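## Task

Carry the masking tape roll off the desk and set it on the counter. Every carton on the desk must stay off the floor. Release the roll and pull the robot away afterwards. The robot must not tip or finish leaning. The roll has to stay on the counter by itself, not because the robot holds it.

## Robot and tools

ROBOT. A wheeled cart with a head camera (head_camera) and two arms, left_arm and right_arm, each carrying a wrist camera (left_wrist_camera, right_wrist_camera) and a two-jaw gripper with one fixed and one swinging jaw. The cart is 0.53 m wide and spans x = -0.35 to 0.07 m. Each arm turns about a vertical pan axis at x = -0.060, y = +0.155 (left) or -0.155 m (right); the shoulder sits 0.03 m outward from it at 0.89 m height. Links: upper arm 0.116, forearm 0.135, hand 0.162 m. The fixed jaw tip reaches about 0.44 m from its pan axis and cannot go below 0.55 m above the floor. The base only drives straight or spins; it cannot slide sideways.

FRAMES. Base frame: origin on the floor between the drive wheels, x ahead, y to the left, z up. Results give left_hand and right_hand in it: the fixed jaw tip, so a held object sits on the swinging-jaw side. Hand axes: z out along the fingers, y from swinging toward fixed jaw. Odometry (base_odometry) is the base frame at the start of the scene, computed from wheel rotation only, so slip looks like motion; heading runs -3.142 to 3.142, left positive.

execute_actions: arguments "actions" (a list holding one action or none) and optional "cameras" (names from head_camera, left_wrist_camera, right_wrist_camera, all; omitted/null/["all"] gives every camera, [] gives none). An action may contain "base", "joints" or both, started together. "base" holds exactly one key: translate_m, a relative drive in metres from the current spot, positive forward, -1.4 to 1.4; or rotate_rad, a relative spin in radians, positive counter-clockwise seen from above, -3.2 to 3.2. "joints" is one dictionary for both arms and the head, mapping joint names to absolute target angles in radians. Names and ranges (tolerance): head_pan_rad -3.2..3.2 (±0.02, 0 ahead, positive left); head_tilt_rad -0.76..1.45 (±0.02, 0 level, positive down); for each prefix left_arm_ and right_arm_: shoulder_pan_rad -1.919..1.919 (±0.02), shoulder_lift_rad -1.745..1.745 (±0.1), elbow_flex_rad -1.69..1.58 (±0.07), wrist_flex_rad -1.658..1.658 (±0.03), wrist_roll_rad -2.743..2.841 (±0.02), gripper_rad 0..1.919 (±0.03). Any unknown key or value out of range rejects the whole call. Joints you leave out keep their previous target and may still be pushing. One action runs at most 15 s. An empty list just reports state and images.

JOINT MEANINGS. Pan: at 0 the left arm faces left and the right arm faces right; positive is clockwise from above; straight ahead is +1.571 (left) and -1.571 (right). Bend: with lift, elbow and wrist at 0 the upper arm stands up tilted 0.24 rad outward while forearm and fingers are horizontal; positive bends downward; the sum of the three is the finger angle below horizontal (1.571 = pointing down, which needs the forearm no more than 0.08 rad above level). Roll: -1.522 puts the jaws closing across the arm plane with the fixed jaw on the left looking outward; 1.619 puts it on the right; 0.049 closes in the plane, fixed jaw below (level fingers) or toward the pan axis (fingers down). With level fingers above furniture keep the fixed jaw on the left, since the hand body then bulges about 0.08 m upward rather than downward. Gripper opening in m by angle: 0: 0.003; 0.3: 0.026; 0.6: 0.049; 1: 0.076; 1.919: 0.106. Commanding up to 0.2 rad below the contact angle grips harder; lower adds nothing and may trip the jaw. A holding jaw reads off_target; done means empty or barely gripping.

wait: "seconds" 0 to 10; the robot keeps its current commands; returns state and images. zoom_image: "camera" and "region" [x0, y0, x1, y1] in pixels of that camera's latest full image (644x476, origin top-left), at most 504 by 504. finished_scene: "scene" = current scene number; irreversible, reports success; the goal must hold once the robot settles.

RESULTS. base_status and joint_status describe how the last accepted action ended: done (reached; for the base, wheels turned the commanded amount), off_target (stopped short and maybe still pushing: load, obstacle or tripped motor), time_out (target dropped, holding in place), not_followed (a self-collision check held back that arm's targets; the line "joint command not followed" with a "cause:" appears; gripper commands still run, and the held targets may be retried later). contact_stop never occurs. on_its_own lists uncommanded motion. joint_positions, a Motor temperatures line (per arm, same joint order), MOTOR HOT warnings from 55 °C and OVER-TEMPERATURE FAULT at 70 °C (joints then read limit_stop_at_motor_heat; resend targets). After any stop, the remaining calls in that reply are skipped. The robot keeps the last command while you compose a reply.

CAMERAS. Pinhole-plus-radial calibrations with K, D and T_world_to_cam (base frame to camera) are supplied; they are approximate, and wrist-camera poses inherit joint-reading errors. Results list cameras whose numbers changed.

CAUTIONS. Loaded or extended joints sag toward gravity; add the last sag to the next target in the same direction. Hand positions can be off by a few cm. A joint stuck over about 0.30 rad from target for roughly 2 s trips to 20 % torque; reset by waiting until still, then commanding 0.2 rad from the reading on the side away from the failed target (or 0.04 rad past a range end; a jaw uses the end itself). Payload about 0.4 kg at full reach, 0.7 kg within 0.28 m, about 1 kg with both hands close in. Stowed pose: pan -1.75 (left) / 1.75 (right), lift 0.05, elbow 1.35, wrist_flex -1.55, wrist_roll -1.52; stow in two steps (wrist joints first, then the rest) away from loose objects, and when leaving stow don't move the wrists first. Spinning with arms stowed needs 0.44 m of clear radius; spinning or reversing near the desk can hook the cart's rear and tip it. Pulling or pushing objects, especially in front, can topple the robot. Never let the arms or hands collide or press together. Avoid drops, slips, slams and cartons falling; loose objects may get occasional small nudges.

Each tool is called as name(argument=value, ...), one argument or row to a line, values as JSON.

## Session

execute_actions(
  actions=[],
)

Scene clock: 0.00 s.
Motor temperatures (°C, as the motors report them): left_arm=[30 29 29 29 29] | right_arm=[30 31 29 33 29]
base_odometry: x=+0.000 y=+0.000 heading=+0.000 (m, m, rad; odometry frame)
base_status: not commanded
joint_positions: head_pan_rad=-0.001 head_tilt_rad=-0.031 left_arm_shoulder_pan_rad=-1.763 left_arm_shoulder_lift_rad=+0.051 left_arm_elbow_flex_rad=+1.404 left_arm_wrist_flex_rad=-1.618 left_arm_wrist_roll_rad=-1.496 left_arm_gripper_rad=+1.920 right_arm_shoulder_pan_rad=+1.718 right_arm_shoulder_lift_rad=+0.118 right_arm_elbow_flex_rad=+1.274 right_arm_wrist_flex_rad=-1.481 right_arm_wrist_roll_rad=-1.546 right_arm_gripper_rad=+1.920
joint_status: not commanded
left_hand: x=-0.2973 y=+0.1010 z=+0.8972 quat_wxyz=(-0.063, -0.643, -0.070, +0.760) (m; base frame)
right_hand: x=-0.3188 y=-0.1244 z=+0.8851 quat_wxyz=(-0.045, +0.672, -0.058, -0.737) (m; base frame)
pictures: head_camera, left_wrist_camera, right_wrist_camera
Images, in order (width x height): head_camera 644x476, left_wrist_camera 644x476, right_wrist_camera 644x476.

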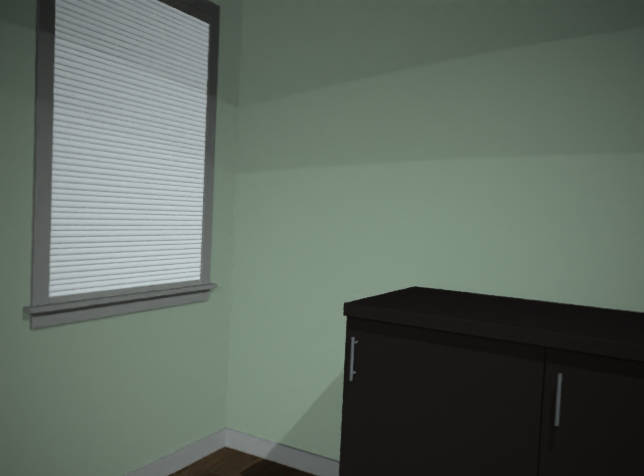

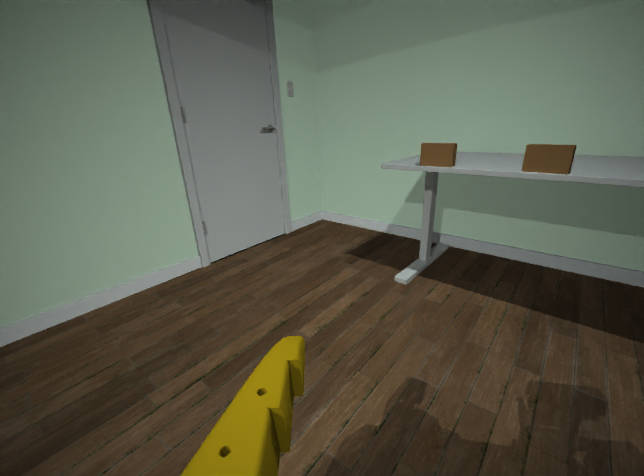

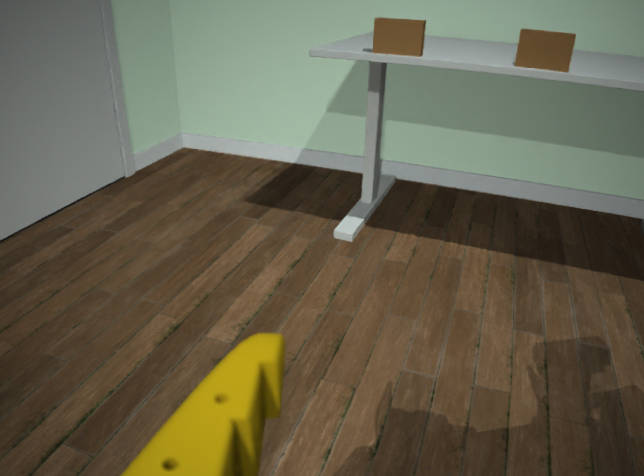

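execute_actions(
  actions=[
    {"joints":{"head_pan_rad":2.7,"head_tilt_rad":0.35}},
  ],
  cameras=["head_camera"],
)

execute_actions(
  actions=[
    {"joints":{"head_pan_rad":-0.6,"head_tilt_rad":0.45}},
  ],
  cameras=["head_camera"],
)

Scene clock: 6.77 s.
Motor temperatures (°C, as the motors report them): left_arm=[30 29 29 29 29] | right_arm=[30 31 29 33 29]
base_odometry: x=+0.000 y=+0.000 heading=+0.000 (m, m, rad; odometry frame)
base_status: not commanded
joint_positions: head_pan_rad=+2.690 head_tilt_rad=+0.343 left_arm_shoulder_pan_rad=-1.763 left_arm_shoulder_lift_rad=+0.051 left_arm_elbow_flex_rad=+1.404 left_arm_wrist_flex_rad=-1.618 left_arm_wrist_roll_rad=-1.496 left_arm_gripper_rad=+1.920 right_arm_shoulder_pan_rad=+1.718 right_arm_shoulder_lift_rad=+0.118 right_arm_elbow_flex_rad=+1.274 right_arm_wrist_flex_rad=-1.481 right_arm_wrist_roll_rad=-1.546 right_arm_gripper_rad=+1.920
joint_status: all done
left_hand: x=-0.2973 y=+0.1010 z=+0.8972 quat_wxyz=(-0.063, -0.643, -0.070, +0.760) (m; base frame)
right_hand: x=-0.3188 y=-0.1244 z=+0.8851 quat_wxyz=(-0.045, +0.672, -0.058, -0.737) (m; base frame)
pictures: head_camera
camera_calibration (this result's frames):
head_camera: T_world_to_cam=[[0.408479, 0.912561, 0.0194002, -0.0083559], [0.346045, -0.135158, -0.928432, 1.12995], [-0.844629, 0.385959, -0.370996, 0.3766], [0, 0, 0, 1]] pos_world=[-0.0695113, 0.0149949, 1.18896]
Images, in order (width x height): head_camera 644x476.

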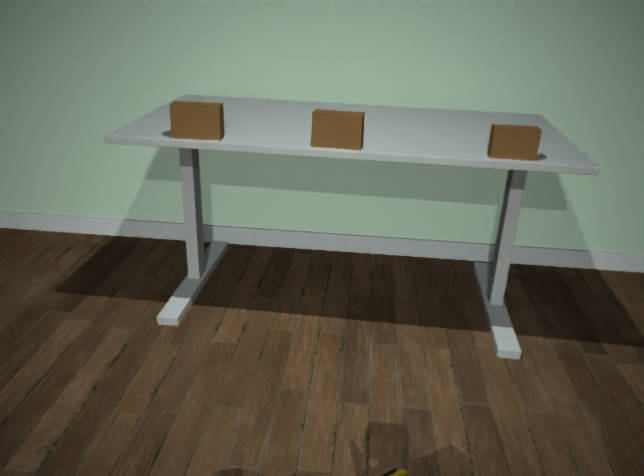

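Scene clock: 9.77 s.
Motor temperatures (°C, as the motors report them): left_arm=[30 29 29 29 29] | right_arm=[30 31 29 33 29]
base_odometry: x=+0.000 y=+0.000 heading=+0.000 (m, m, rad; odometry frame)
base_status: not commanded
joint_positions: head_pan_rad=-0.590 head_tilt_rad=+0.444 left_arm_shoulder_pan_rad=-1.763 left_arm_shoulder_lift_rad=+0.051 left_arm_elbow_flex_rad=+1.404 left_arm_wrist_flex_rad=-1.618 left_arm_wrist_roll_rad=-1.496 left_arm_gripper_rad=+1.920 right_arm_shoulder_pan_rad=+1.718 right_arm_shoulder_lift_rad=+0.118 right_arm_elbow_flex_rad=+1.274 right_arm_wrist_flex_rad=-1.481 right_arm_wrist_roll_rad=-1.546 right_arm_gripper_rad=+1.920
joint_status: all done
left_hand: x=-0.2973 y=+0.1010 z=+0.8972 quat_wxyz=(-0.063, -0.643, -0.070, +0.760) (m; base frame)
right_hand: x=-0.3188 y=-0.1244 z=+0.8851 quat_wxyz=(-0.045, +0.672, -0.058, -0.737) (m; base frame)
pictures: head_camera
camera_calibration (this result's frames):
head_camera: T_world_to_cam=[[-0.528984, -0.848477, 0.0162243, -0.0487612], [-0.399861, 0.23234, -0.886639, 1.04679], [0.748523, -0.475505, -0.462177, 0.556427], [0, 0, 0, 1]] pos_world=[-0.0237236, -0.0199987, 1.18608]
Images, in order (width x height): head_camera 644x476.

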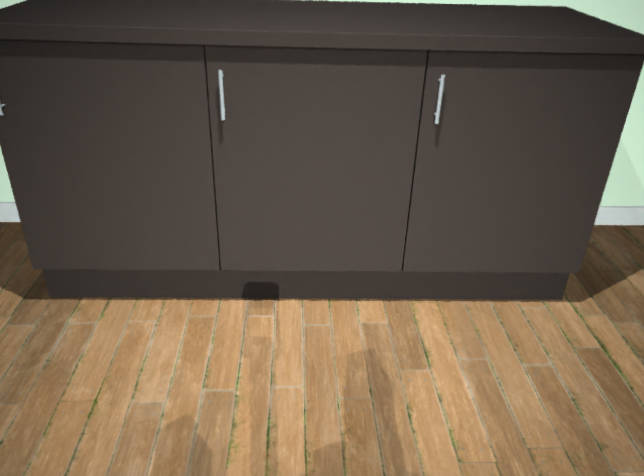

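execute_actions(
  actions=[
    {"base":{"rotate_rad":2.6},"joints":{"head_pan_rad":0,"head_tilt_rad":0.5}},
  ],
  cameras=[],
)

execute_actions(
  actions=[
    {"base":{"translate_m":1.2}},
  ],
  cameras=["head_camera"],
)

Scene clock: 27.93 s.
Motor temperatures (°C, as the motors report them): left_arm=[30 29 29 29 29] | right_arm=[30 31 29 33 29]
base_odometry: x=-0.001 y=+0.000 heading=+2.599 (m, m, rad; odometry frame)
base_status: done
joint_positions: head_pan_rad=-0.010 head_tilt_rad=+0.494 left_arm_shoulder_pan_rad=-1.763 left_arm_shoulder_lift_rad=+0.051 left_arm_elbow_flex_rad=+1.404 left_arm_wrist_flex_rad=-1.618 left_arm_wrist_roll_rad=-1.496 left_arm_gripper_rad=+1.920 right_arm_shoulder_pan_rad=+1.718 right_arm_shoulder_lift_rad=+0.118 right_arm_elbow_flex_rad=+1.274 right_arm_wrist_flex_rad=-1.481 right_arm_wrist_roll_rad=-1.546 right_arm_gripper_rad=+1.920
joint_status: all done
left_hand: x=-0.2973 y=+0.1010 z=+0.8972 quat_wxyz=(-0.063, -0.643, -0.070, +0.760) (m; base frame)
right_hand: x=-0.3188 y=-0.1244 z=+0.8851 quat_wxyz=(-0.045, +0.672, -0.058, -0.737) (m; base frame)
pictures: none
No camera images: the call's "cameras" was empty. Leave "cameras" out to get every camera's image.

Scene clock: 34.77 s.
Motor temperatures (°C, as the motors report them): left_arm=[30 29 29 29 29] | right_arm=[30 31 29 33 29]
base_odometry: x=-1.031 y=+0.616 heading=+2.600 (m, m, rad; odometry frame)
base_status: done
joint_positions: head_pan_rad=-0.010 head_tilt_rad=+0.494 left_arm_shoulder_pan_rad=-1.763 left_arm_shoulder_lift_rad=+0.051 left_arm_elbow_flex_rad=+1.404 left_arm_wrist_flex_rad=-1.618 left_arm_wrist_roll_rad=-1.496 left_arm_gripper_rad=+1.920 right_arm_shoulder_pan_rad=+1.718 right_arm_shoulder_lift_rad=+0.118 right_arm_elbow_flex_rad=+1.274 right_arm_wrist_flex_rad=-1.481 right_arm_wrist_roll_rad=-1.546 right_arm_gripper_rad=+1.920
joint_status: not commanded
left_hand: x=-0.2973 y=+0.1010 z=+0.8972 quat_wxyz=(-0.063, -0.643, -0.070, +0.760) (m; base frame)
right_hand: x=-0.3188 y=-0.1244 z=+0.8851 quat_wxyz=(-0.045, +0.672, -0.058, -0.737) (m; base frame)
pictures: head_camera
camera_calibration (this result's frames):
head_camera: T_world_to_cam=[[0.0233302, -0.999622, 0.0145661, -0.0208938], [-0.505881, -0.0243712, -0.862259, 1.01374], [0.862288, 0.012748, -0.506258, 0.612512], [0, 0, 0, 1]] pos_world=[-0.0148415, -0.00398802, 1.1845]
Images, in order (width x height): head_camera 644x476.

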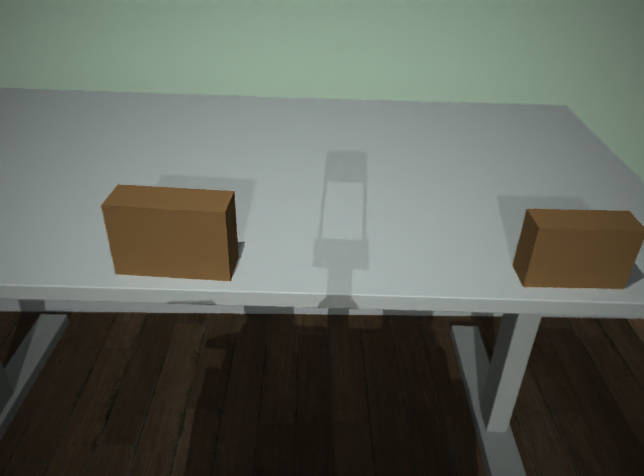

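execute_actions(
  actions=[
    {"base":{"translate_m":0.38},"joints":{"head_pan_rad":0.5,"head_tilt_rad":0.8}},
  ],
  cameras=["head_camera"],
)

execute_actions(
  actions=[
    {"joints":{"head_pan_rad":-0.5,"head_tilt_rad":0.8}},
  ],
  cameras=["head_camera"],
)

Scene clock: 42.30 s.
Motor temperatures (°C, as the motors report them): left_arm=[30 29 29 29 29] | right_arm=[30 31 29 33 29]
base_odometry: x=-1.357 y=+0.811 heading=+2.601 (m, m, rad; odometry frame)
base_status: done
joint_positions: head_pan_rad=+0.490 head_tilt_rad=+0.795 left_arm_shoulder_pan_rad=-1.763 left_arm_shoulder_lift_rad=+0.051 left_arm_elbow_flex_rad=+1.404 left_arm_wrist_flex_rad=-1.618 left_arm_wrist_roll_rad=-1.496 left_arm_gripper_rad=+1.920 right_arm_shoulder_pan_rad=+1.718 right_arm_shoulder_lift_rad=+0.118 right_arm_elbow_flex_rad=+1.274 right_arm_wrist_flex_rad=-1.481 right_arm_wrist_roll_rad=-1.546 right_arm_gripper_rad=+1.920
joint_status: all done
left_hand: x=-0.2973 y=+0.1010 z=+0.8972 quat_wxyz=(-0.063, -0.643, -0.070, +0.760) (m; base frame)
right_hand: x=-0.3188 y=-0.1244 z=+0.8851 quat_wxyz=(-0.045, +0.672, -0.058, -0.737) (m; base frame)
pictures: head_camera
camera_calibration (this result's frames):
head_camera: T_world_to_cam=[[0.502217, -0.864732, 0.00405263, 0.0137149], [-0.637631, -0.373479, -0.673751, 0.790576], [0.584127, 0.335785, -0.738948, 0.867264], [0, 0, 0, 1]] pos_world=[-0.0093848, 0.0159093, 1.17346]
Images, in order (width x height): head_camera 644x476.

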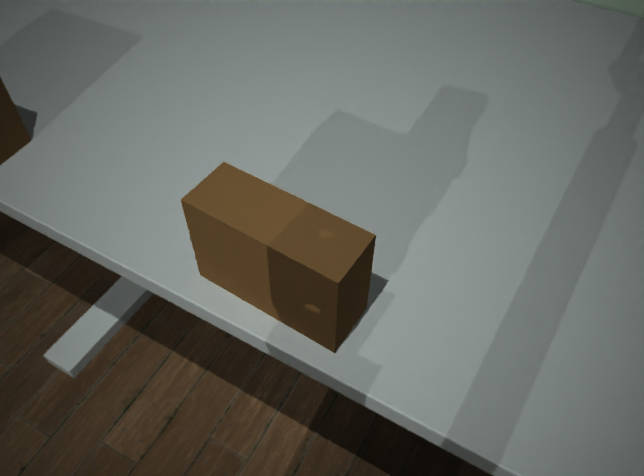

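Scene clock: 43.77 s.
Motor temperatures (°C, as the motors report them): left_arm=[30 29 29 29 29] | right_arm=[30 31 29 33 29]
base_odometry: x=-1.357 y=+0.811 heading=+2.601 (m, m, rad; odometry frame)
base_status: not commanded
joint_positions: head_pan_rad=-0.490 head_tilt_rad=+0.795 left_arm_shoulder_pan_rad=-1.763 left_arm_shoulder_lift_rad=+0.051 left_arm_elbow_flex_rad=+1.404 left_arm_wrist_flex_rad=-1.618 left_arm_wrist_roll_rad=-1.496 left_arm_gripper_rad=+1.920 right_arm_shoulder_pan_rad=+1.718 right_arm_shoulder_lift_rad=+0.118 right_arm_elbow_flex_rad=+1.274 right_arm_wrist_flex_rad=-1.481 right_arm_wrist_roll_rad=-1.546 right_arm_gripper_rad=+1.920
joint_status: all done
left_hand: x=-0.2973 y=+0.1010 z=+0.8972 quat_wxyz=(-0.063, -0.643, -0.070, +0.760) (m; base frame)
right_hand: x=-0.3188 y=-0.1244 z=+0.8851 quat_wxyz=(-0.045, +0.672, -0.058, -0.737) (m; base frame)
pictures: head_camera
camera_calibration (this result's frames):
head_camera: T_world_to_cam=[[-0.438461, -0.898741, 0.00405263, -0.030497], [-0.665331, 0.321551, -0.673751, 0.789274], [0.604224, -0.29811, -0.738948, 0.868208], [0, 0, 0, 1]] pos_world=[-0.0128361, -0.0223794, 1.17346]
Images, in order (width x height): head_camera 644x476.

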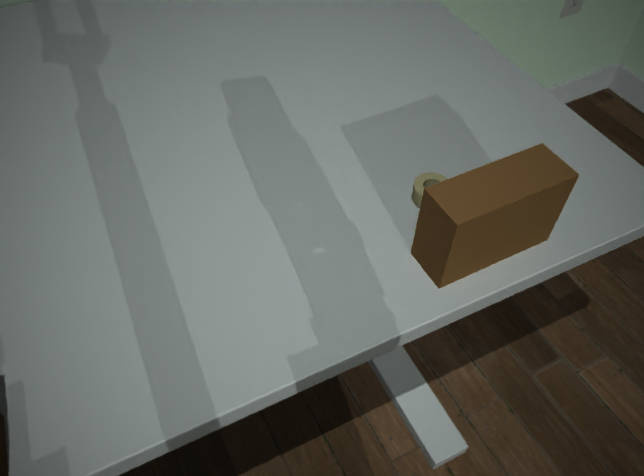

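execute_actions(
  actions=[
    {"base":{"rotate_rad":0.4},"joints":{"head_pan_rad":-0.2,"head_tilt_rad":0.6}},
  ],
  cameras=[],
)

execute_actions(
  actions=[
    {"base":{"translate_m":-0.42},"joints":{"right_arm_shoulder_pan_rad":0,"right_arm_shoulder_lift_rad":0.2,"right_arm_elbow_flex_rad":0.3}},
  ],
  cameras=[],
)

execute_actions(
  actions=[
    {"base":{"rotate_rad":-0.41},"joints":{"right_arm_shoulder_pan_rad":-1.571,"right_arm_shoulder_lift_rad":0.3,"right_arm_elbow_flex_rad":-0.65,"right_arm_wrist_flex_rad":1.2,"right_arm_wrist_roll_rad":-1.522,"right_arm_gripper_rad":0.95}},
  ],
)

Scene clock: 83.77 s.
Motor temperatures (°C, as the motors report them): left_arm=[30 29 29 29 29] | right_arm=[30 31 29 33 29]
base_odometry: x=-1.356 y=+0.811 heading=+3.000 (m, m, rad; odometry frame)
base_status: done
joint_positions: head_pan_rad=-0.210 head_tilt_rad=+0.614 left_arm_shoulder_pan_rad=-1.763 left_arm_shoulder_lift_rad=+0.051 left_arm_elbow_flex_rad=+1.404 left_arm_wrist_flex_rad=-1.618 left_arm_wrist_roll_rad=-1.496 left_arm_gripper_rad=+1.920 right_arm_shoulder_pan_rad=+1.718 right_arm_shoulder_lift_rad=+0.118 right_arm_elbow_flex_rad=+1.274 right_arm_wrist_flex_rad=-1.481 right_arm_wrist_roll_rad=-1.546 right_arm_gripper_rad=+1.920
joint_status: all done
left_hand: x=-0.2973 y=+0.1010 z=+0.8972 quat_wxyz=(-0.063, -0.643, -0.070, +0.760) (m; base frame)
right_hand: x=-0.3188 y=-0.1244 z=+0.8851 quat_wxyz=(-0.045, +0.672, -0.058, -0.737) (m; base frame)
pictures: none
No camera images: the call's "cameras" was empty. Leave "cameras" out to get every camera's image.

Scene clock: 86.73 s.
Motor temperatures (°C, as the motors report them): left_arm=[30 29 29 29 29] | right_arm=[30 31 29 33 29]
base_odometry: x=-0.940 y=+0.754 heading=+3.006 (m, m, rad; odometry frame)
base_status: done
joint_positions: head_pan_rad=-0.210 head_tilt_rad=+0.614 left_arm_shoulder_pan_rad=-1.763 left_arm_shoulder_lift_rad=+0.051 left_arm_elbow_flex_rad=+1.404 left_arm_wrist_flex_rad=-1.618 left_arm_wrist_roll_rad=-1.496 left_arm_gripper_rad=+1.920 right_arm_shoulder_pan_rad=+0.008 right_arm_shoulder_lift_rad=+0.214 right_arm_elbow_flex_rad=+0.333 right_arm_wrist_flex_rad=-1.481 right_arm_wrist_roll_rad=-1.546 right_arm_gripper_rad=+1.920
joint_status: all done
left_hand: x=-0.2973 y=+0.1010 z=+0.8972 quat_wxyz=(-0.063, -0.643, -0.070, +0.760) (m; base frame)
right_hand: x=-0.0545 y=-0.4502 z=+1.0612 quat_wxyz=(+0.677, +0.225, +0.218, -0.666) (m; base frame)
pictures: none
No camera images: the call's "cameras" was empty. Leave "cameras" out to get every camera's image.

Scene clock: 89.23 s.
Motor temperatures (°C, as the motors report them): left_arm=[30 29 29 29 29] | right_arm=[30 31 29 33 29]
base_odometry: x=-0.939 y=+0.754 heading=+2.597 (m, m, rad; odometry frame)
base_status: done
joint_positions: head_pan_rad=-0.210 head_tilt_rad=+0.614 left_arm_shoulder_pan_rad=-1.763 left_arm_shoulder_lift_rad=+0.051 left_arm_elbow_flex_rad=+1.404 left_arm_wrist_flex_rad=-1.618 left_arm_wrist_roll_rad=-1.496 left_arm_gripper_rad=+1.920 right_arm_shoulder_pan_rad=-1.562 right_arm_shoulder_lift_rad=+0.320 right_arm_elbow_flex_rad=-0.612 right_arm_wrist_flex_rad=+1.195 right_arm_wrist_roll_rad=-1.532 right_arm_gripper_rad=+0.957
joint_status: all done
left_hand: x=-0.2973 y=+0.1010 z=+0.8972 quat_wxyz=(-0.063, -0.643, -0.070, +0.760) (m; base frame)
right_hand: x=+0.2593 y=-0.1502 z=+0.9095 quat_wxyz=(+0.327, +0.009, +0.945, +0.000) (m; base frame)
pictures: head_camera, left_wrist_camera, right_wrist_camera
camera_calibration (this result's frames):
head_camera: T_world_to_cam=[[-0.174196, -0.984655, 0.0104793, -0.0254736], [-0.598003, 0.0973264, -0.795562, 0.932644], [0.782335, -0.144851, -0.605781, 0.723304], [0, 0, 0, 1]] pos_world=[-0.0125798, -0.0110825, 1.18041]
right_wrist_camera: T_world_to_cam=[[0.0242736, -0.99918, -0.0324082, -0.127591], [-0.994623, -0.0208729, -0.101434, 0.365735], [0.100674, 0.0346961, -0.994314, 0.955475], [0, 0, 0, 1]] pos_world=[0.270674, -0.153004, 0.983006]
Images, in order (width x height): head_camera 644x476, left_wrist_camera 644x476, right_wrist_camera 644x476.

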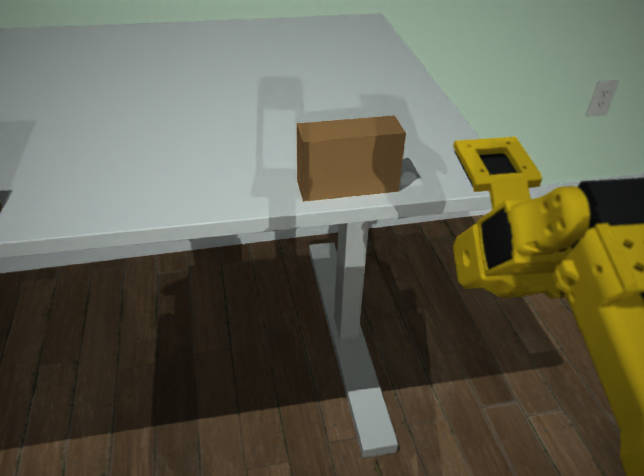

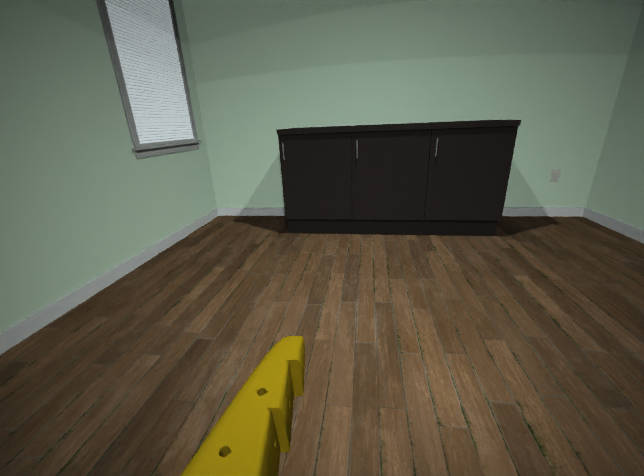

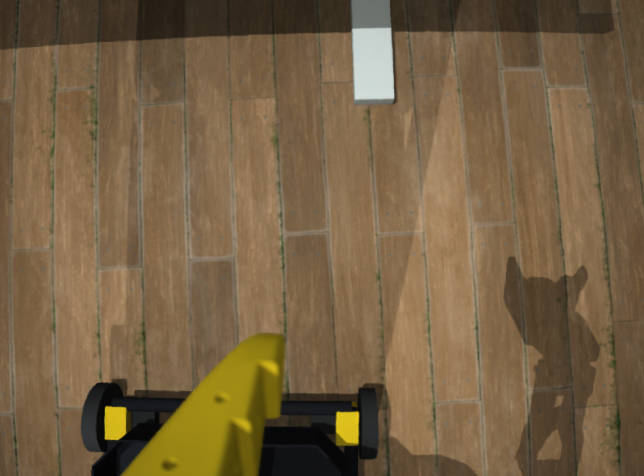

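execute_actions(
  actions=[
    {"base":{"translate_m":0.44},"joints":{"head_pan_rad":-0.3,"head_tilt_rad":1.0}},
  ],
  cameras=["head_camera","right_wrist_camera"],
)

Scene clock: 97.93 s.
Motor temperatures (°C, as the motors report them): left_arm=[30 29 29 29 29] | right_arm=[30 31 30 33 29]
base_odometry: x=-1.314 y=+0.984 heading=+2.593 (m, m, rad; odometry frame)
base_status: done
joint_positions: head_pan_rad=-0.290 head_tilt_rad=+0.995 left_arm_shoulder_pan_rad=-1.763 left_arm_shoulder_lift_rad=+0.051 left_arm_elbow_flex_rad=+1.404 left_arm_wrist_flex_rad=-1.618 left_arm_wrist_roll_rad=-1.496 left_arm_gripper_rad=+1.920 right_arm_shoulder_pan_rad=-1.562 right_arm_shoulder_lift_rad=+0.320 right_arm_elbow_flex_rad=-0.613 right_arm_wrist_flex_rad=+1.195 right_arm_wrist_roll_rad=-1.532 right_arm_gripper_rad=+0.957
joint_status: all done
left_hand: x=-0.2973 y=+0.1010 z=+0.8972 quat_wxyz=(-0.063, -0.643, -0.070, +0.760) (m; base frame)
right_hand: x=+0.2595 y=-0.1502 z=+0.9099 quat_wxyz=(+0.328, +0.009, +0.945, +0.000) (m; base frame)
pictures: head_camera, right_wrist_camera
camera_calibration (this result's frames):
head_camera: T_world_to_cam=[[-0.251129, -0.967948, -0.0032113, -0.0133316], [-0.830253, 0.217108, -0.513365, 0.596918], [0.497608, -0.126254, -0.858164, 1.00042], [0, 0, 0, 1]] pos_world=[-0.00556922, -0.0161929, 1.16492]
right_wrist_camera: T_world_to_cam=[[0.0243233, -0.99918, -0.0323569, -0.127644], [-0.994467, -0.0208743, -0.102959, 0.367243], [0.102199, 0.0346822, -0.994159, 0.95527], [0, 0, 0, 1]] pos_world=[0.270688, -0.153004, 0.983371]
Images, in order (width x height): head_camera 644x476, right_wrist_camera 644x476.

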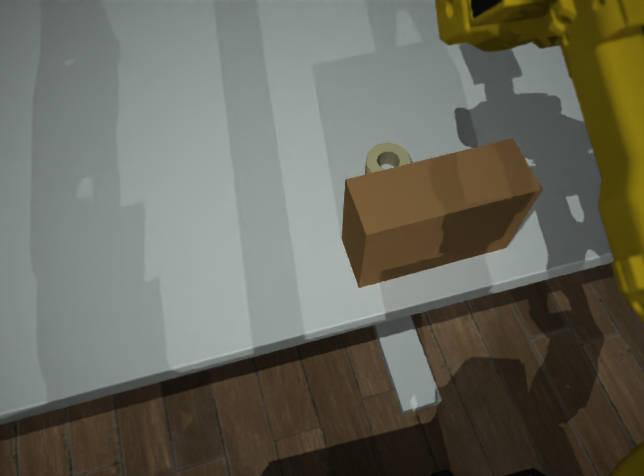

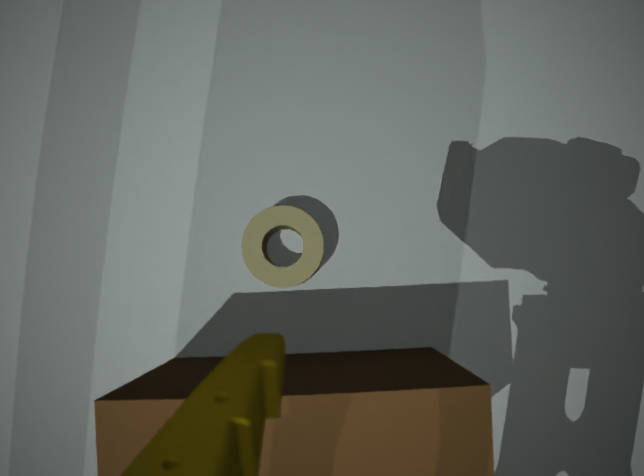

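execute_actions(
  actions=[
    {"base":{"translate_m":0.065},"joints":{"right_arm_shoulder_pan_rad":-1.69,"right_arm_shoulder_lift_rad":0.4,"right_arm_elbow_flex_rad":-0.75,"right_arm_wrist_flex_rad":1.5,"right_arm_gripper_rad":0.8}},
  ],
  cameras=["head_camera","right_wrist_camera"],
)

Scene clock: 109.80 s.
Motor temperatures (°C, as the motors report them): left_arm=[30 29 29 29 29] | right_arm=[30 31 30 33 29]
base_odometry: x=-1.369 y=+1.018 heading=+2.591 (m, m, rad; odometry frame)
base_status: done
joint_positions: head_pan_rad=-0.290 head_tilt_rad=+0.995 left_arm_shoulder_pan_rad=-1.763 left_arm_shoulder_lift_rad=+0.051 left_arm_elbow_flex_rad=+1.404 left_arm_wrist_flex_rad=-1.618 left_arm_wrist_roll_rad=-1.496 left_arm_gripper_rad=+1.920 right_arm_shoulder_pan_rad=-1.681 right_arm_shoulder_lift_rad=+0.418 right_arm_elbow_flex_rad=-0.714 right_arm_wrist_flex_rad=+1.495 right_arm_wrist_roll_rad=-1.532 right_arm_gripper_rad=+0.807
joint_status: all done
left_hand: x=-0.2973 y=+0.1010 z=+0.8972 quat_wxyz=(-0.063, -0.643, -0.070, +0.760) (m; base frame)
right_hand: x=+0.2249 y=-0.1156 z=+0.8802 quat_wxyz=(+0.185, -0.049, +0.982, +0.011) (m; base frame)
pictures: head_camera, right_wrist_camera
camera_calibration (this result's frames):
head_camera: T_world_to_cam=[[-0.251205, -0.967928, -0.003212, -0.0133344], [-0.830246, 0.217176, -0.513348, 0.596899], [0.497582, -0.126289, -0.858174, 1.00043], [0, 0, 0, 1]] pos_world=[-0.00557025, -0.0161963, 1.16491]
right_wrist_camera: T_world_to_cam=[[0.132587, -0.990335, -0.0407161, -0.109177], [-0.971729, -0.137972, 0.19159, 0.0525912], [-0.195356, 0.0141627, -0.98063, 0.980755], [0, 0, 0, 1]] pos_world=[0.257176, -0.114756, 0.947236]
Images, in order (width x height): head_camera 644x476, right_wrist_camera 644x476.

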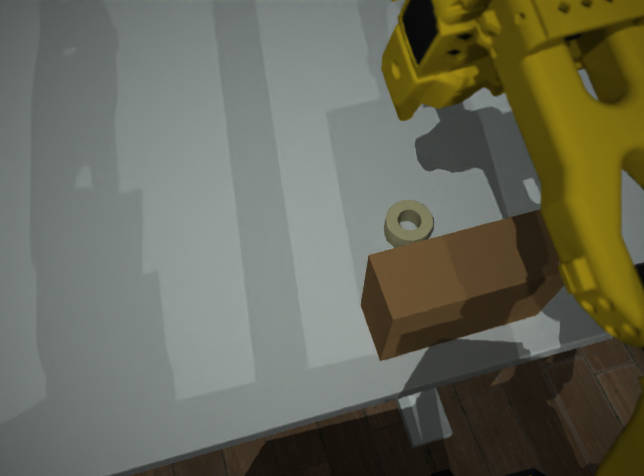

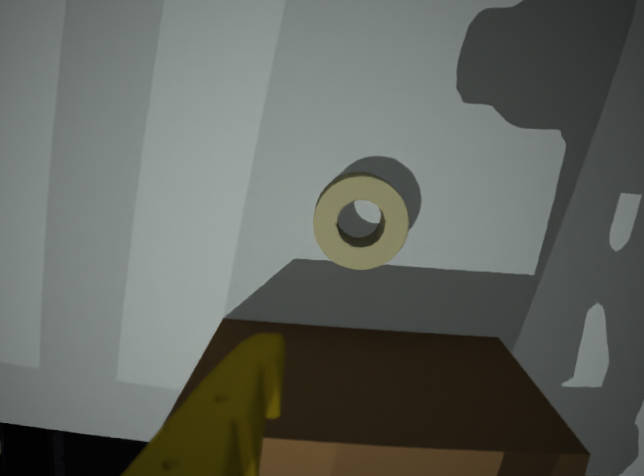

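execute_actions(
  actions=[
    {"joints":{"right_arm_shoulder_pan_rad":-1.725,"right_arm_shoulder_lift_rad":0.72,"right_arm_elbow_flex_rad":-0.665,"right_arm_wrist_flex_rad":1.29}},
  ],
  cameras=["head_camera","right_wrist_camera"],
)

Scene clock: 129.73 s.
Motor temperatures (°C, as the motors report them): left_arm=[30 29 29 29 29] | right_arm=[30 31 30 33 29]
base_odometry: x=-1.369 y=+1.018 heading=+2.591 (m, m, rad; odometry frame)
base_status: not commanded
joint_positions: head_pan_rad=-0.290 head_tilt_rad=+0.995 left_arm_shoulder_pan_rad=-1.763 left_arm_shoulder_lift_rad=+0.051 left_arm_elbow_flex_rad=+1.404 left_arm_wrist_flex_rad=-1.618 left_arm_wrist_roll_rad=-1.496 left_arm_gripper_rad=+1.920 right_arm_shoulder_pan_rad=-1.717 right_arm_shoulder_lift_rad=+0.744 right_arm_elbow_flex_rad=-0.664 right_arm_wrist_flex_rad=+1.301 right_arm_wrist_roll_rad=-1.532 right_arm_gripper_rad=+0.807
joint_status: all done
left_hand: x=-0.2973 y=+0.1010 z=+0.8972 quat_wxyz=(-0.063, -0.643, -0.070, +0.760) (m; base frame)
right_hand: x=+0.2280 y=-0.1049 z=+0.7946 quat_wxyz=(+0.094, -0.067, +0.993, +0.007) (m; base frame)
pictures: head_camera, right_wrist_camera
camera_calibration (this result's frames):
head_camera: T_world_to_cam=[[-0.251205, -0.967929, -0.003212, -0.0133344], [-0.830246, 0.217176, -0.513348, 0.596899], [0.497582, -0.126289, -0.858174, 1.00043], [0, 0, 0, 1]] pos_world=[-0.00557024, -0.0161962, 1.16491]
right_wrist_camera: T_world_to_cam=[[0.159753, -0.98617, -0.0441385, -0.105503], [-0.91572, -0.164744, 0.366492, -0.0810727], [-0.368695, -0.0181298, -0.929373, 0.892702], [0, 0, 0, 1]] pos_world=[0.27175, -0.101216, 0.85471]
Images, in order (width x height): head_camera 644x476, right_wrist_camera 644x476.

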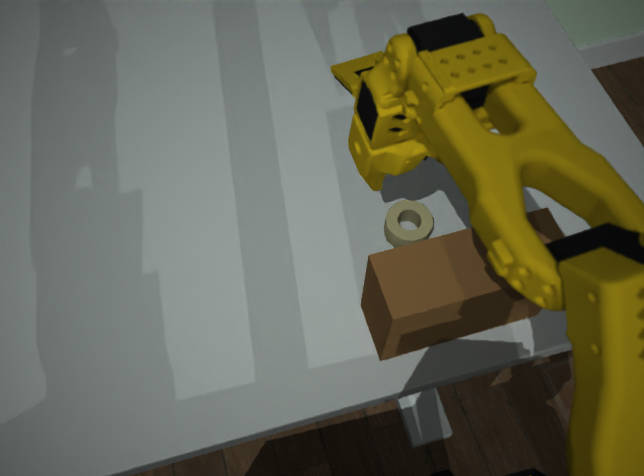

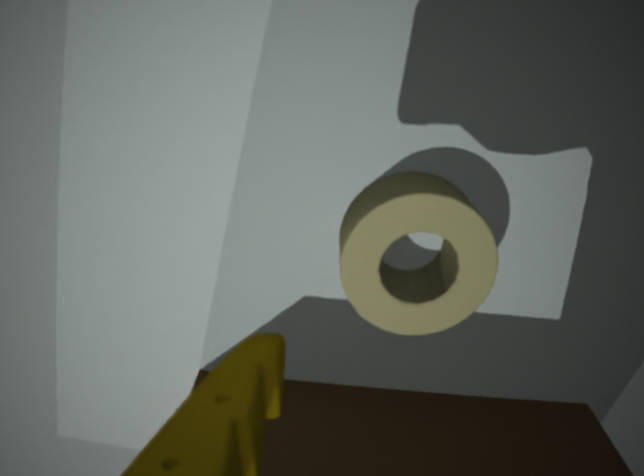

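execute_actions(
  actions=[
    {"joints":{"right_arm_shoulder_lift_rad":0.875,"right_arm_elbow_flex_rad":-0.46,"right_arm_wrist_flex_rad":0.955}},
  ],
  cameras=["head_camera","right_wrist_camera"],
)

Scene clock: 143.00 s.
Motor temperatures (°C, as the motors report them): left_arm=[30 29 29 29 29] | right_arm=[30 31 30 33 29]
base_odometry: x=-1.369 y=+1.018 heading=+2.591 (m, m, rad; odometry frame)
base_status: not commanded
joint_positions: head_pan_rad=-0.290 head_tilt_rad=+0.995 left_arm_shoulder_pan_rad=-1.763 left_arm_shoulder_lift_rad=+0.051 left_arm_elbow_flex_rad=+1.404 left_arm_wrist_flex_rad=-1.618 left_arm_wrist_roll_rad=-1.496 left_arm_gripper_rad=+1.920 right_arm_shoulder_pan_rad=-1.717 right_arm_shoulder_lift_rad=+0.900 right_arm_elbow_flex_rad=-0.458 right_arm_wrist_flex_rad=+0.964 right_arm_wrist_roll_rad=-1.532 right_arm_gripper_rad=+0.807
joint_status: all done
left_hand: x=-0.2973 y=+0.1010 z=+0.8972 quat_wxyz=(-0.063, -0.643, -0.070, +0.760) (m; base frame)
right_hand: x=+0.2222 y=-0.1058 z=+0.7307 quat_wxyz=(+0.082, -0.068, +0.994, +0.006) (m; base frame)
pictures: head_camera, right_wrist_camera
camera_calibration (this result's frames):
head_camera: T_world_to_cam=[[-0.251205, -0.967928, -0.003212, -0.0133344], [-0.830246, 0.217176, -0.513348, 0.596899], [0.497582, -0.126289, -0.858174, 1.00043], [0, 0, 0, 1]] pos_world=[-0.00557025, -0.0161963, 1.16491]
right_wrist_camera: T_world_to_cam=[[0.158677, -0.986328, -0.0444888, -0.107762], [-0.906544, -0.163397, 0.389204, -0.0815381], [-0.391152, -0.0214267, -0.920077, 0.828961], [0, 0, 0, 1]] pos_world=[0.267431, -0.10185, 0.789648]
Images, in order (width x height): head_camera 644x476, right_wrist_camera 644x476.

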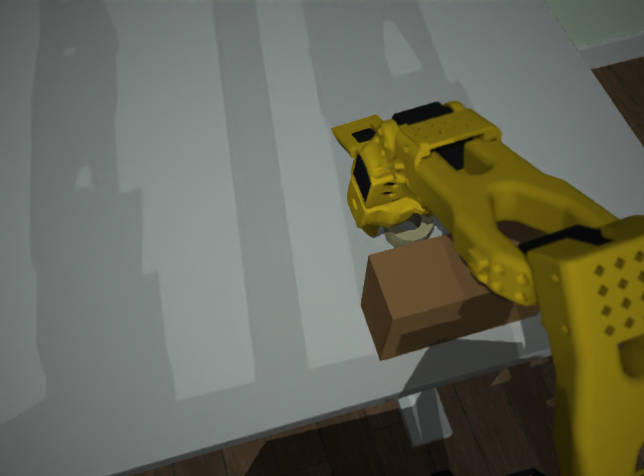

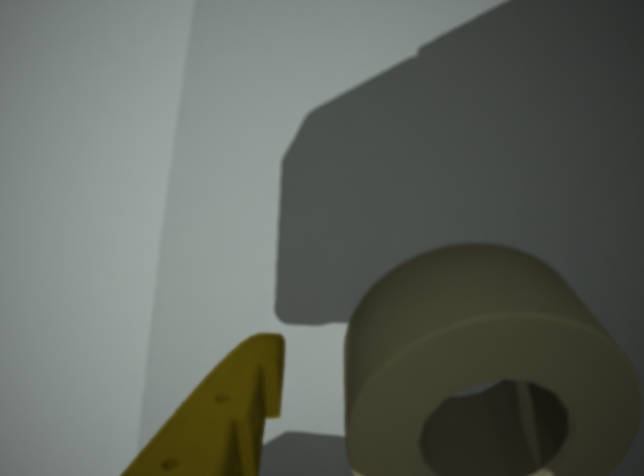

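execute_actions(
  actions=[
    {"joints":{"right_arm_shoulder_lift_rad":0.89,"right_arm_elbow_flex_rad":-0.43,"right_arm_shoulder_pan_rad":-1.69}},
  ],
  cameras=["right_wrist_camera"],
)

execute_actions(
  actions=[
    {"joints":{"right_arm_gripper_rad":0.32}},
  ],
  cameras=["head_camera","right_wrist_camera"],
)

Scene clock: 149.83 s.
Motor temperatures (°C, as the motors report them): left_arm=[30 29 29 29 29] | right_arm=[30 31 30 33 29]
base_odometry: x=-1.369 y=+1.018 heading=+2.591 (m, m, rad; odometry frame)
base_status: not commanded
joint_positions: head_pan_rad=-0.290 head_tilt_rad=+0.995 left_arm_shoulder_pan_rad=-1.763 left_arm_shoulder_lift_rad=+0.051 left_arm_elbow_flex_rad=+1.404 left_arm_wrist_flex_rad=-1.618 left_arm_wrist_roll_rad=-1.496 left_arm_gripper_rad=+1.920 right_arm_shoulder_pan_rad=-1.700 right_arm_shoulder_lift_rad=+0.911 right_arm_elbow_flex_rad=-0.431 right_arm_wrist_flex_rad=+0.964 right_arm_wrist_roll_rad=-1.532 right_arm_gripper_rad=+0.807
joint_status: all done
left_hand: x=-0.2973 y=+0.1010 z=+0.8972 quat_wxyz=(-0.063, -0.643, -0.070, +0.760) (m; base frame)
right_hand: x=+0.2154 y=-0.1115 z=+0.7239 quat_wxyz=(+0.063, -0.059, +0.996, +0.004) (m; base frame)
pictures: right_wrist_camera
camera_calibration (this result's frames):
right_wrist_camera: T_world_to_cam=[[0.140311, -0.989085, -0.0449823, -0.10865], [-0.893702, -0.146073, 0.424216, -0.112243], [-0.426157, -0.0193213, -0.904443, 0.816406], [0, 0, 0, 1]] pos_world=[0.26285, -0.108086, 0.781121]
Images, in order (width x height): right_wrist_camera 644x476.

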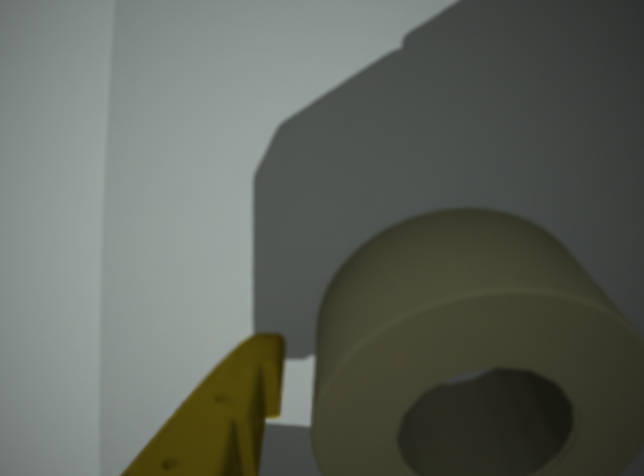

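Scene clock: 150.60 s.
Motor temperatures (°C, as the motors report them): left_arm=[30 29 29 29 29] | right_arm=[30 31 30 33 29]
base_odometry: x=-1.369 y=+1.018 heading=+2.591 (m, m, rad; odometry frame)
base_status: not commanded
joint_positions: head_pan_rad=-0.290 head_tilt_rad=+0.995 left_arm_shoulder_pan_rad=-1.763 left_arm_shoulder_lift_rad=+0.051 left_arm_elbow_flex_rad=+1.404 left_arm_wrist_flex_rad=-1.618 left_arm_wrist_roll_rad=-1.496 left_arm_gripper_rad=+1.920 right_arm_shoulder_pan_rad=-1.697 right_arm_shoulder_lift_rad=+0.911 right_arm_elbow_flex_rad=-0.431 right_arm_wrist_flex_rad=+0.964 right_arm_wrist_roll_rad=-1.532 right_arm_gripper_rad=+0.485
joint_status: right_arm_gripper_rad off_target (ended at +0.485, target +0.320)
left_hand: x=-0.2973 y=+0.1010 z=+0.8972 quat_wxyz=(-0.063, -0.643, -0.070, +0.760) (m; base frame)
right_hand: x=+0.2155 y=-0.1124 z=+0.7239 quat_wxyz=(+0.063, -0.058, +0.996, +0.004) (m; base frame)
pictures: head_camera, right_wrist_camera
camera_calibration (this result's frames):
head_camera: T_world_to_cam=[[-0.251205, -0.967928, -0.003212, -0.0133344], [-0.830246, 0.217176, -0.513348, 0.5969], [0.497582, -0.126289, -0.858174, 1.00043], [0, 0, 0, 1]] pos_world=[-0.00557025, -0.0161963, 1.16491]
right_wrist_camera: T_world_to_cam=[[0.137276, -0.989511, -0.0449823, -0.108899], [-0.894146, -0.14333, 0.424216, -0.111844], [-0.426214, -0.0180137, -0.904443, 0.816605], [0, 0, 0, 1]] pos_world=[0.262993, -0.109077, 0.781121]
Images, in order (width x height): head_camera 644x476, right_wrist_camera 644x476.

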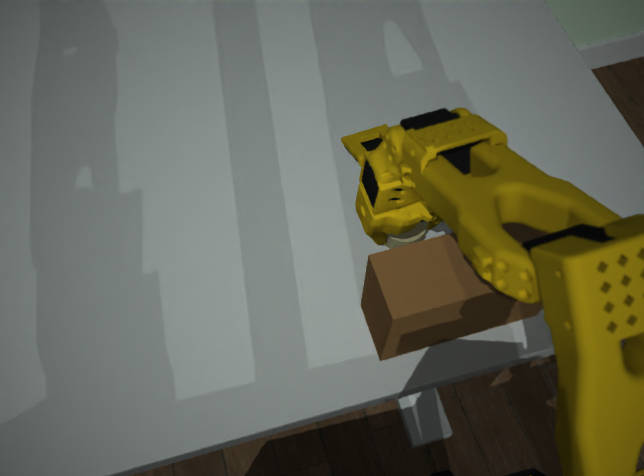

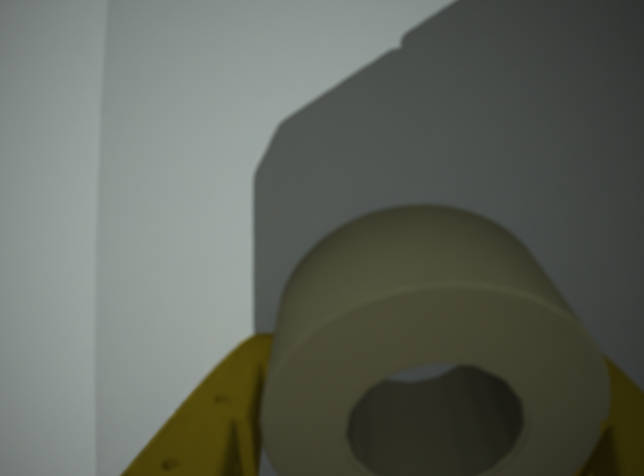

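execute_actions(
  actions=[
    {"joints":{"right_arm_shoulder_lift_rad":0.3,"right_arm_elbow_flex_rad":-0.75,"right_arm_wrist_flex_rad":1.2,"right_arm_gripper_rad":0.3}},
  ],
  cameras=["head_camera","right_wrist_camera"],
)

Scene clock: 155.93 s.
Motor temperatures (°C, as the motors report them): left_arm=[30 29 29 29 29] | right_arm=[30 31 30 33 29]
base_odometry: x=-1.369 y=+1.018 heading=+2.591 (m, m, rad; odometry frame)
base_status: not commanded
joint_positions: head_pan_rad=-0.290 head_tilt_rad=+0.995 left_arm_shoulder_pan_rad=-1.763 left_arm_shoulder_lift_rad=+0.051 left_arm_elbow_flex_rad=+1.404 left_arm_wrist_flex_rad=-1.618 left_arm_wrist_roll_rad=-1.496 left_arm_gripper_rad=+1.920 right_arm_shoulder_pan_rad=-1.697 right_arm_shoulder_lift_rad=+0.354 right_arm_elbow_flex_rad=-0.714 right_arm_wrist_flex_rad=+1.197 right_arm_wrist_roll_rad=-1.532 right_arm_gripper_rad=+0.482
joint_status: right_arm_gripper_rad off_target (ended at +0.482, target +0.300); the others done
left_hand: x=-0.2973 y=+0.1010 z=+0.8972 quat_wxyz=(-0.063, -0.643, -0.070, +0.760) (m; base frame)
right_hand: x=+0.2640 y=-0.1062 z=+0.9230 quat_wxyz=(+0.358, -0.054, +0.932, +0.024) (m; base frame)
pictures: head_camera, right_wrist_camera
camera_calibration (this result's frames):
head_camera: T_world_to_cam=[[-0.251206, -0.967928, -0.003212, -0.0133344], [-0.830246, 0.217177, -0.513348, 0.5969], [0.497582, -0.126289, -0.858174, 1.00043], [0, 0, 0, 1]] pos_world=[-0.00557025, -0.0161963, 1.16491]
right_wrist_camera: T_world_to_cam=[[0.160616, -0.986559, -0.03008, -0.120131], [-0.973732, -0.153397, -0.168268, 0.414724], [0.161392, 0.0563165, -0.985282, 0.944871], [0, 0, 0, 1]] pos_world=[0.27063, -0.108111, 0.997136]
Images, in order (width x height): head_camera 644x476, right_wrist_camera 644x476.

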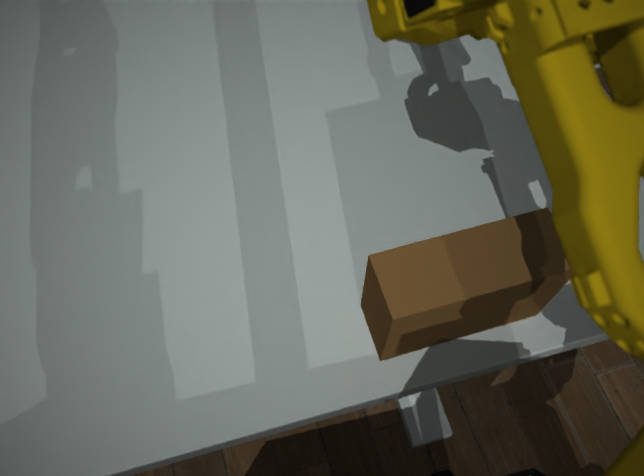

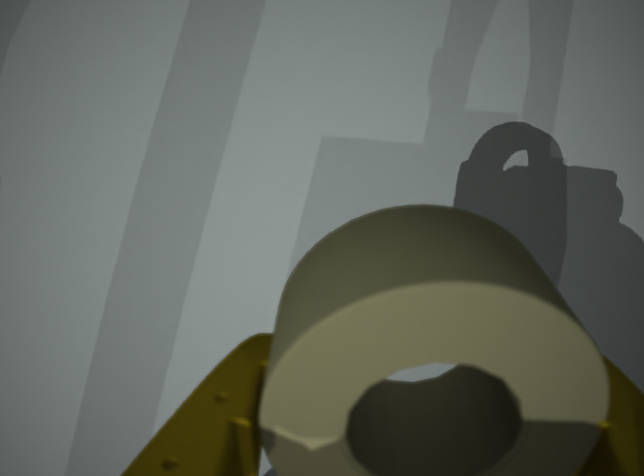

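execute_actions(
  actions=[
    {"base":{"translate_m":-1.4},"joints":{"head_pan_rad":0,"head_tilt_rad":0.3}},
  ],
  cameras=[],
)

execute_actions(
  actions=[
    {"base":{"rotate_rad":3.13},"joints":{"right_arm_shoulder_lift_rad":0.0,"right_arm_elbow_flex_rad":-0.75,"right_arm_wrist_flex_rad":1.3}},
  ],
  cameras=["head_camera"],
)

execute_actions(
  actions=[
    {"base":{"translate_m":1.3}},
  ],
  cameras=["head_camera","right_wrist_camera"],
)

Scene clock: 171.63 s.
Motor temperatures (°C, as the motors report them): left_arm=[30 29 29 29 29] | right_arm=[30 31 30 33 29]
base_odometry: x=-0.178 y=+0.282 heading=+2.585 (m, m, rad; odometry frame)
base_status: done
joint_positions: head_pan_rad=-0.010 head_tilt_rad=+0.313 left_arm_shoulder_pan_rad=-1.763 left_arm_shoulder_lift_rad=+0.051 left_arm_elbow_flex_rad=+1.404 left_arm_wrist_flex_rad=-1.618 left_arm_wrist_roll_rad=-1.496 left_arm_gripper_rad=+1.920 right_arm_shoulder_pan_rad=-1.697 right_arm_shoulder_lift_rad=+0.354 right_arm_elbow_flex_rad=-0.714 right_arm_wrist_flex_rad=+1.197 right_arm_wrist_roll_rad=-1.532 right_arm_gripper_rad=+0.482
joint_status: all done
left_hand: x=-0.2973 y=+0.1010 z=+0.8972 quat_wxyz=(-0.063, -0.643, -0.070, +0.760) (m; base frame)
right_hand: x=+0.2640 y=-0.1062 z=+0.9230 quat_wxyz=(+0.358, -0.054, +0.932, +0.024) (m; base frame)
pictures: none
No camera images: the call's "cameras" was empty. Leave "cameras" out to get every camera's image.

Scene clock: 176.23 s.
Motor temperatures (°C, as the motors report them): left_arm=[30 29 29 29 29] | right_arm=[30 31 30 33 29]
base_odometry: x=-0.177 y=+0.281 heading=-0.569 (m, m, rad; odometry frame)
base_status: done
joint_positions: head_pan_rad=-0.010 head_tilt_rad=+0.313 left_arm_shoulder_pan_rad=-1.763 left_arm_shoulder_lift_rad=+0.051 left_arm_elbow_flex_rad=+1.404 left_arm_wrist_flex_rad=-1.618 left_arm_wrist_roll_rad=-1.496 left_arm_gripper_rad=+1.920 right_arm_shoulder_pan_rad=-1.697 right_arm_shoulder_lift_rad=+0.041 right_arm_elbow_flex_rad=-0.716 right_arm_wrist_flex_rad=+1.298 right_arm_wrist_roll_rad=-1.532 right_arm_gripper_rad=+0.482
joint_status: all done
left_hand: x=-0.2973 y=+0.1010 z=+0.8972 quat_wxyz=(-0.063, -0.643, -0.070, +0.760) (m; base frame)
right_hand: x=+0.2320 y=-0.1103 z=+0.9998 quat_wxyz=(+0.455, -0.051, +0.888, +0.031) (m; base frame)
pictures: head_camera
camera_calibration (this result's frames):
head_camera: T_world_to_cam=[[0.0201672, -0.99959, 0.0203259, -0.027672], [-0.342188, -0.0260032, -0.939272, 1.11008], [0.939415, 0.0119872, -0.342572, 0.427734], [0, 0, 0, 1]] pos_world=[-0.0214069, -0.00392248, 1.18976]
Images, in order (width x height): head_camera 644x476.

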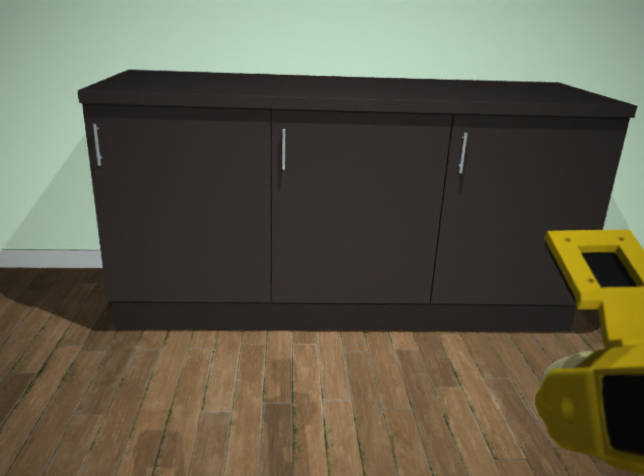

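Scene clock: 183.57 s.
Motor temperatures (°C, as the motors report them): left_arm=[30 29 29 29 29] | right_arm=[30 31 30 33 29]
base_odometry: x=+0.920 y=-0.416 heading=-0.569 (m, m, rad; odometry frame)
base_status: done
joint_positions: head_pan_rad=-0.010 head_tilt_rad=+0.313 left_arm_shoulder_pan_rad=-1.763 left_arm_shoulder_lift_rad=+0.051 left_arm_elbow_flex_rad=+1.404 left_arm_wrist_flex_rad=-1.618 left_arm_wrist_roll_rad=-1.496 left_arm_gripper_rad=+1.920 right_arm_shoulder_pan_rad=-1.697 right_arm_shoulder_lift_rad=+0.038 right_arm_elbow_flex_rad=-0.716 right_arm_wrist_flex_rad=+1.298 right_arm_wrist_roll_rad=-1.532 right_arm_gripper_rad=+0.482
joint_status: not commanded
left_hand: x=-0.2973 y=+0.1010 z=+0.8972 quat_wxyz=(-0.063, -0.643, -0.070, +0.760) (m; base frame)
right_hand: x=+0.2317 y=-0.1103 z=+1.0006 quat_wxyz=(+0.456, -0.051, +0.888, +0.031) (m; base frame)
pictures: head_camera, right_wrist_camera
camera_calibration (this result's frames):
head_camera: T_world_to_cam=[[0.020166, -0.99959, 0.0203281, -0.0276746], [-0.34212, -0.026004, -0.939296, 1.11011], [0.93944, 0.0119872, -0.342504, 0.427657], [0, 0, 0, 1]] pos_world=[-0.0214096, -0.00392244, 1.18976]
right_wrist_camera: T_world_to_cam=[[0.166199, -0.985852, -0.0217527, -0.12619], [-0.915131, -0.145984, -0.375799, 0.590637], [0.367306, 0.0823639, -0.926446, 0.923054], [0, 0, 0, 1]] pos_world=[0.222439, -0.114207, 1.07438]
Images, in order (width x height): head_camera 644x476, right_wrist_camera 644x476.

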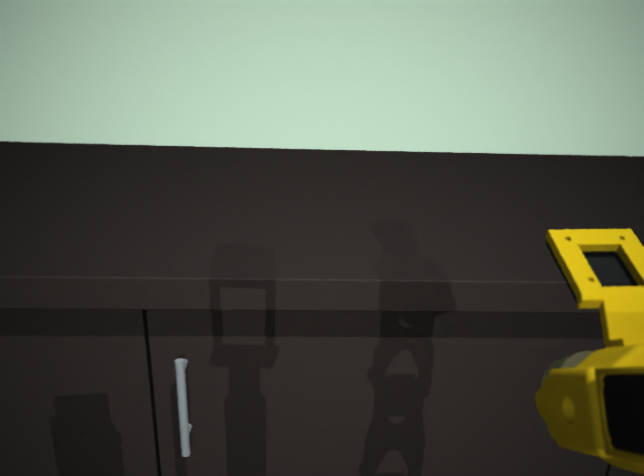

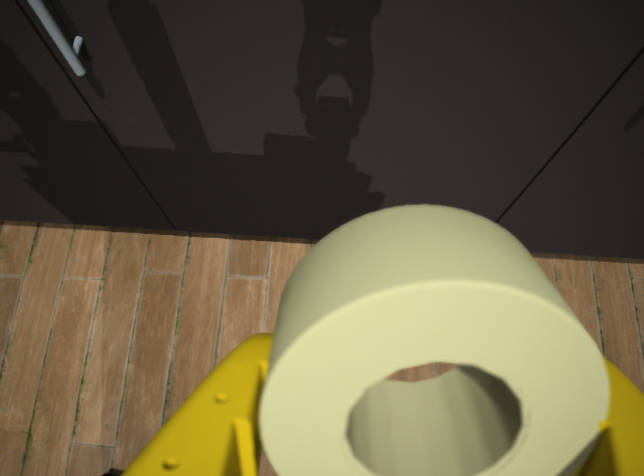

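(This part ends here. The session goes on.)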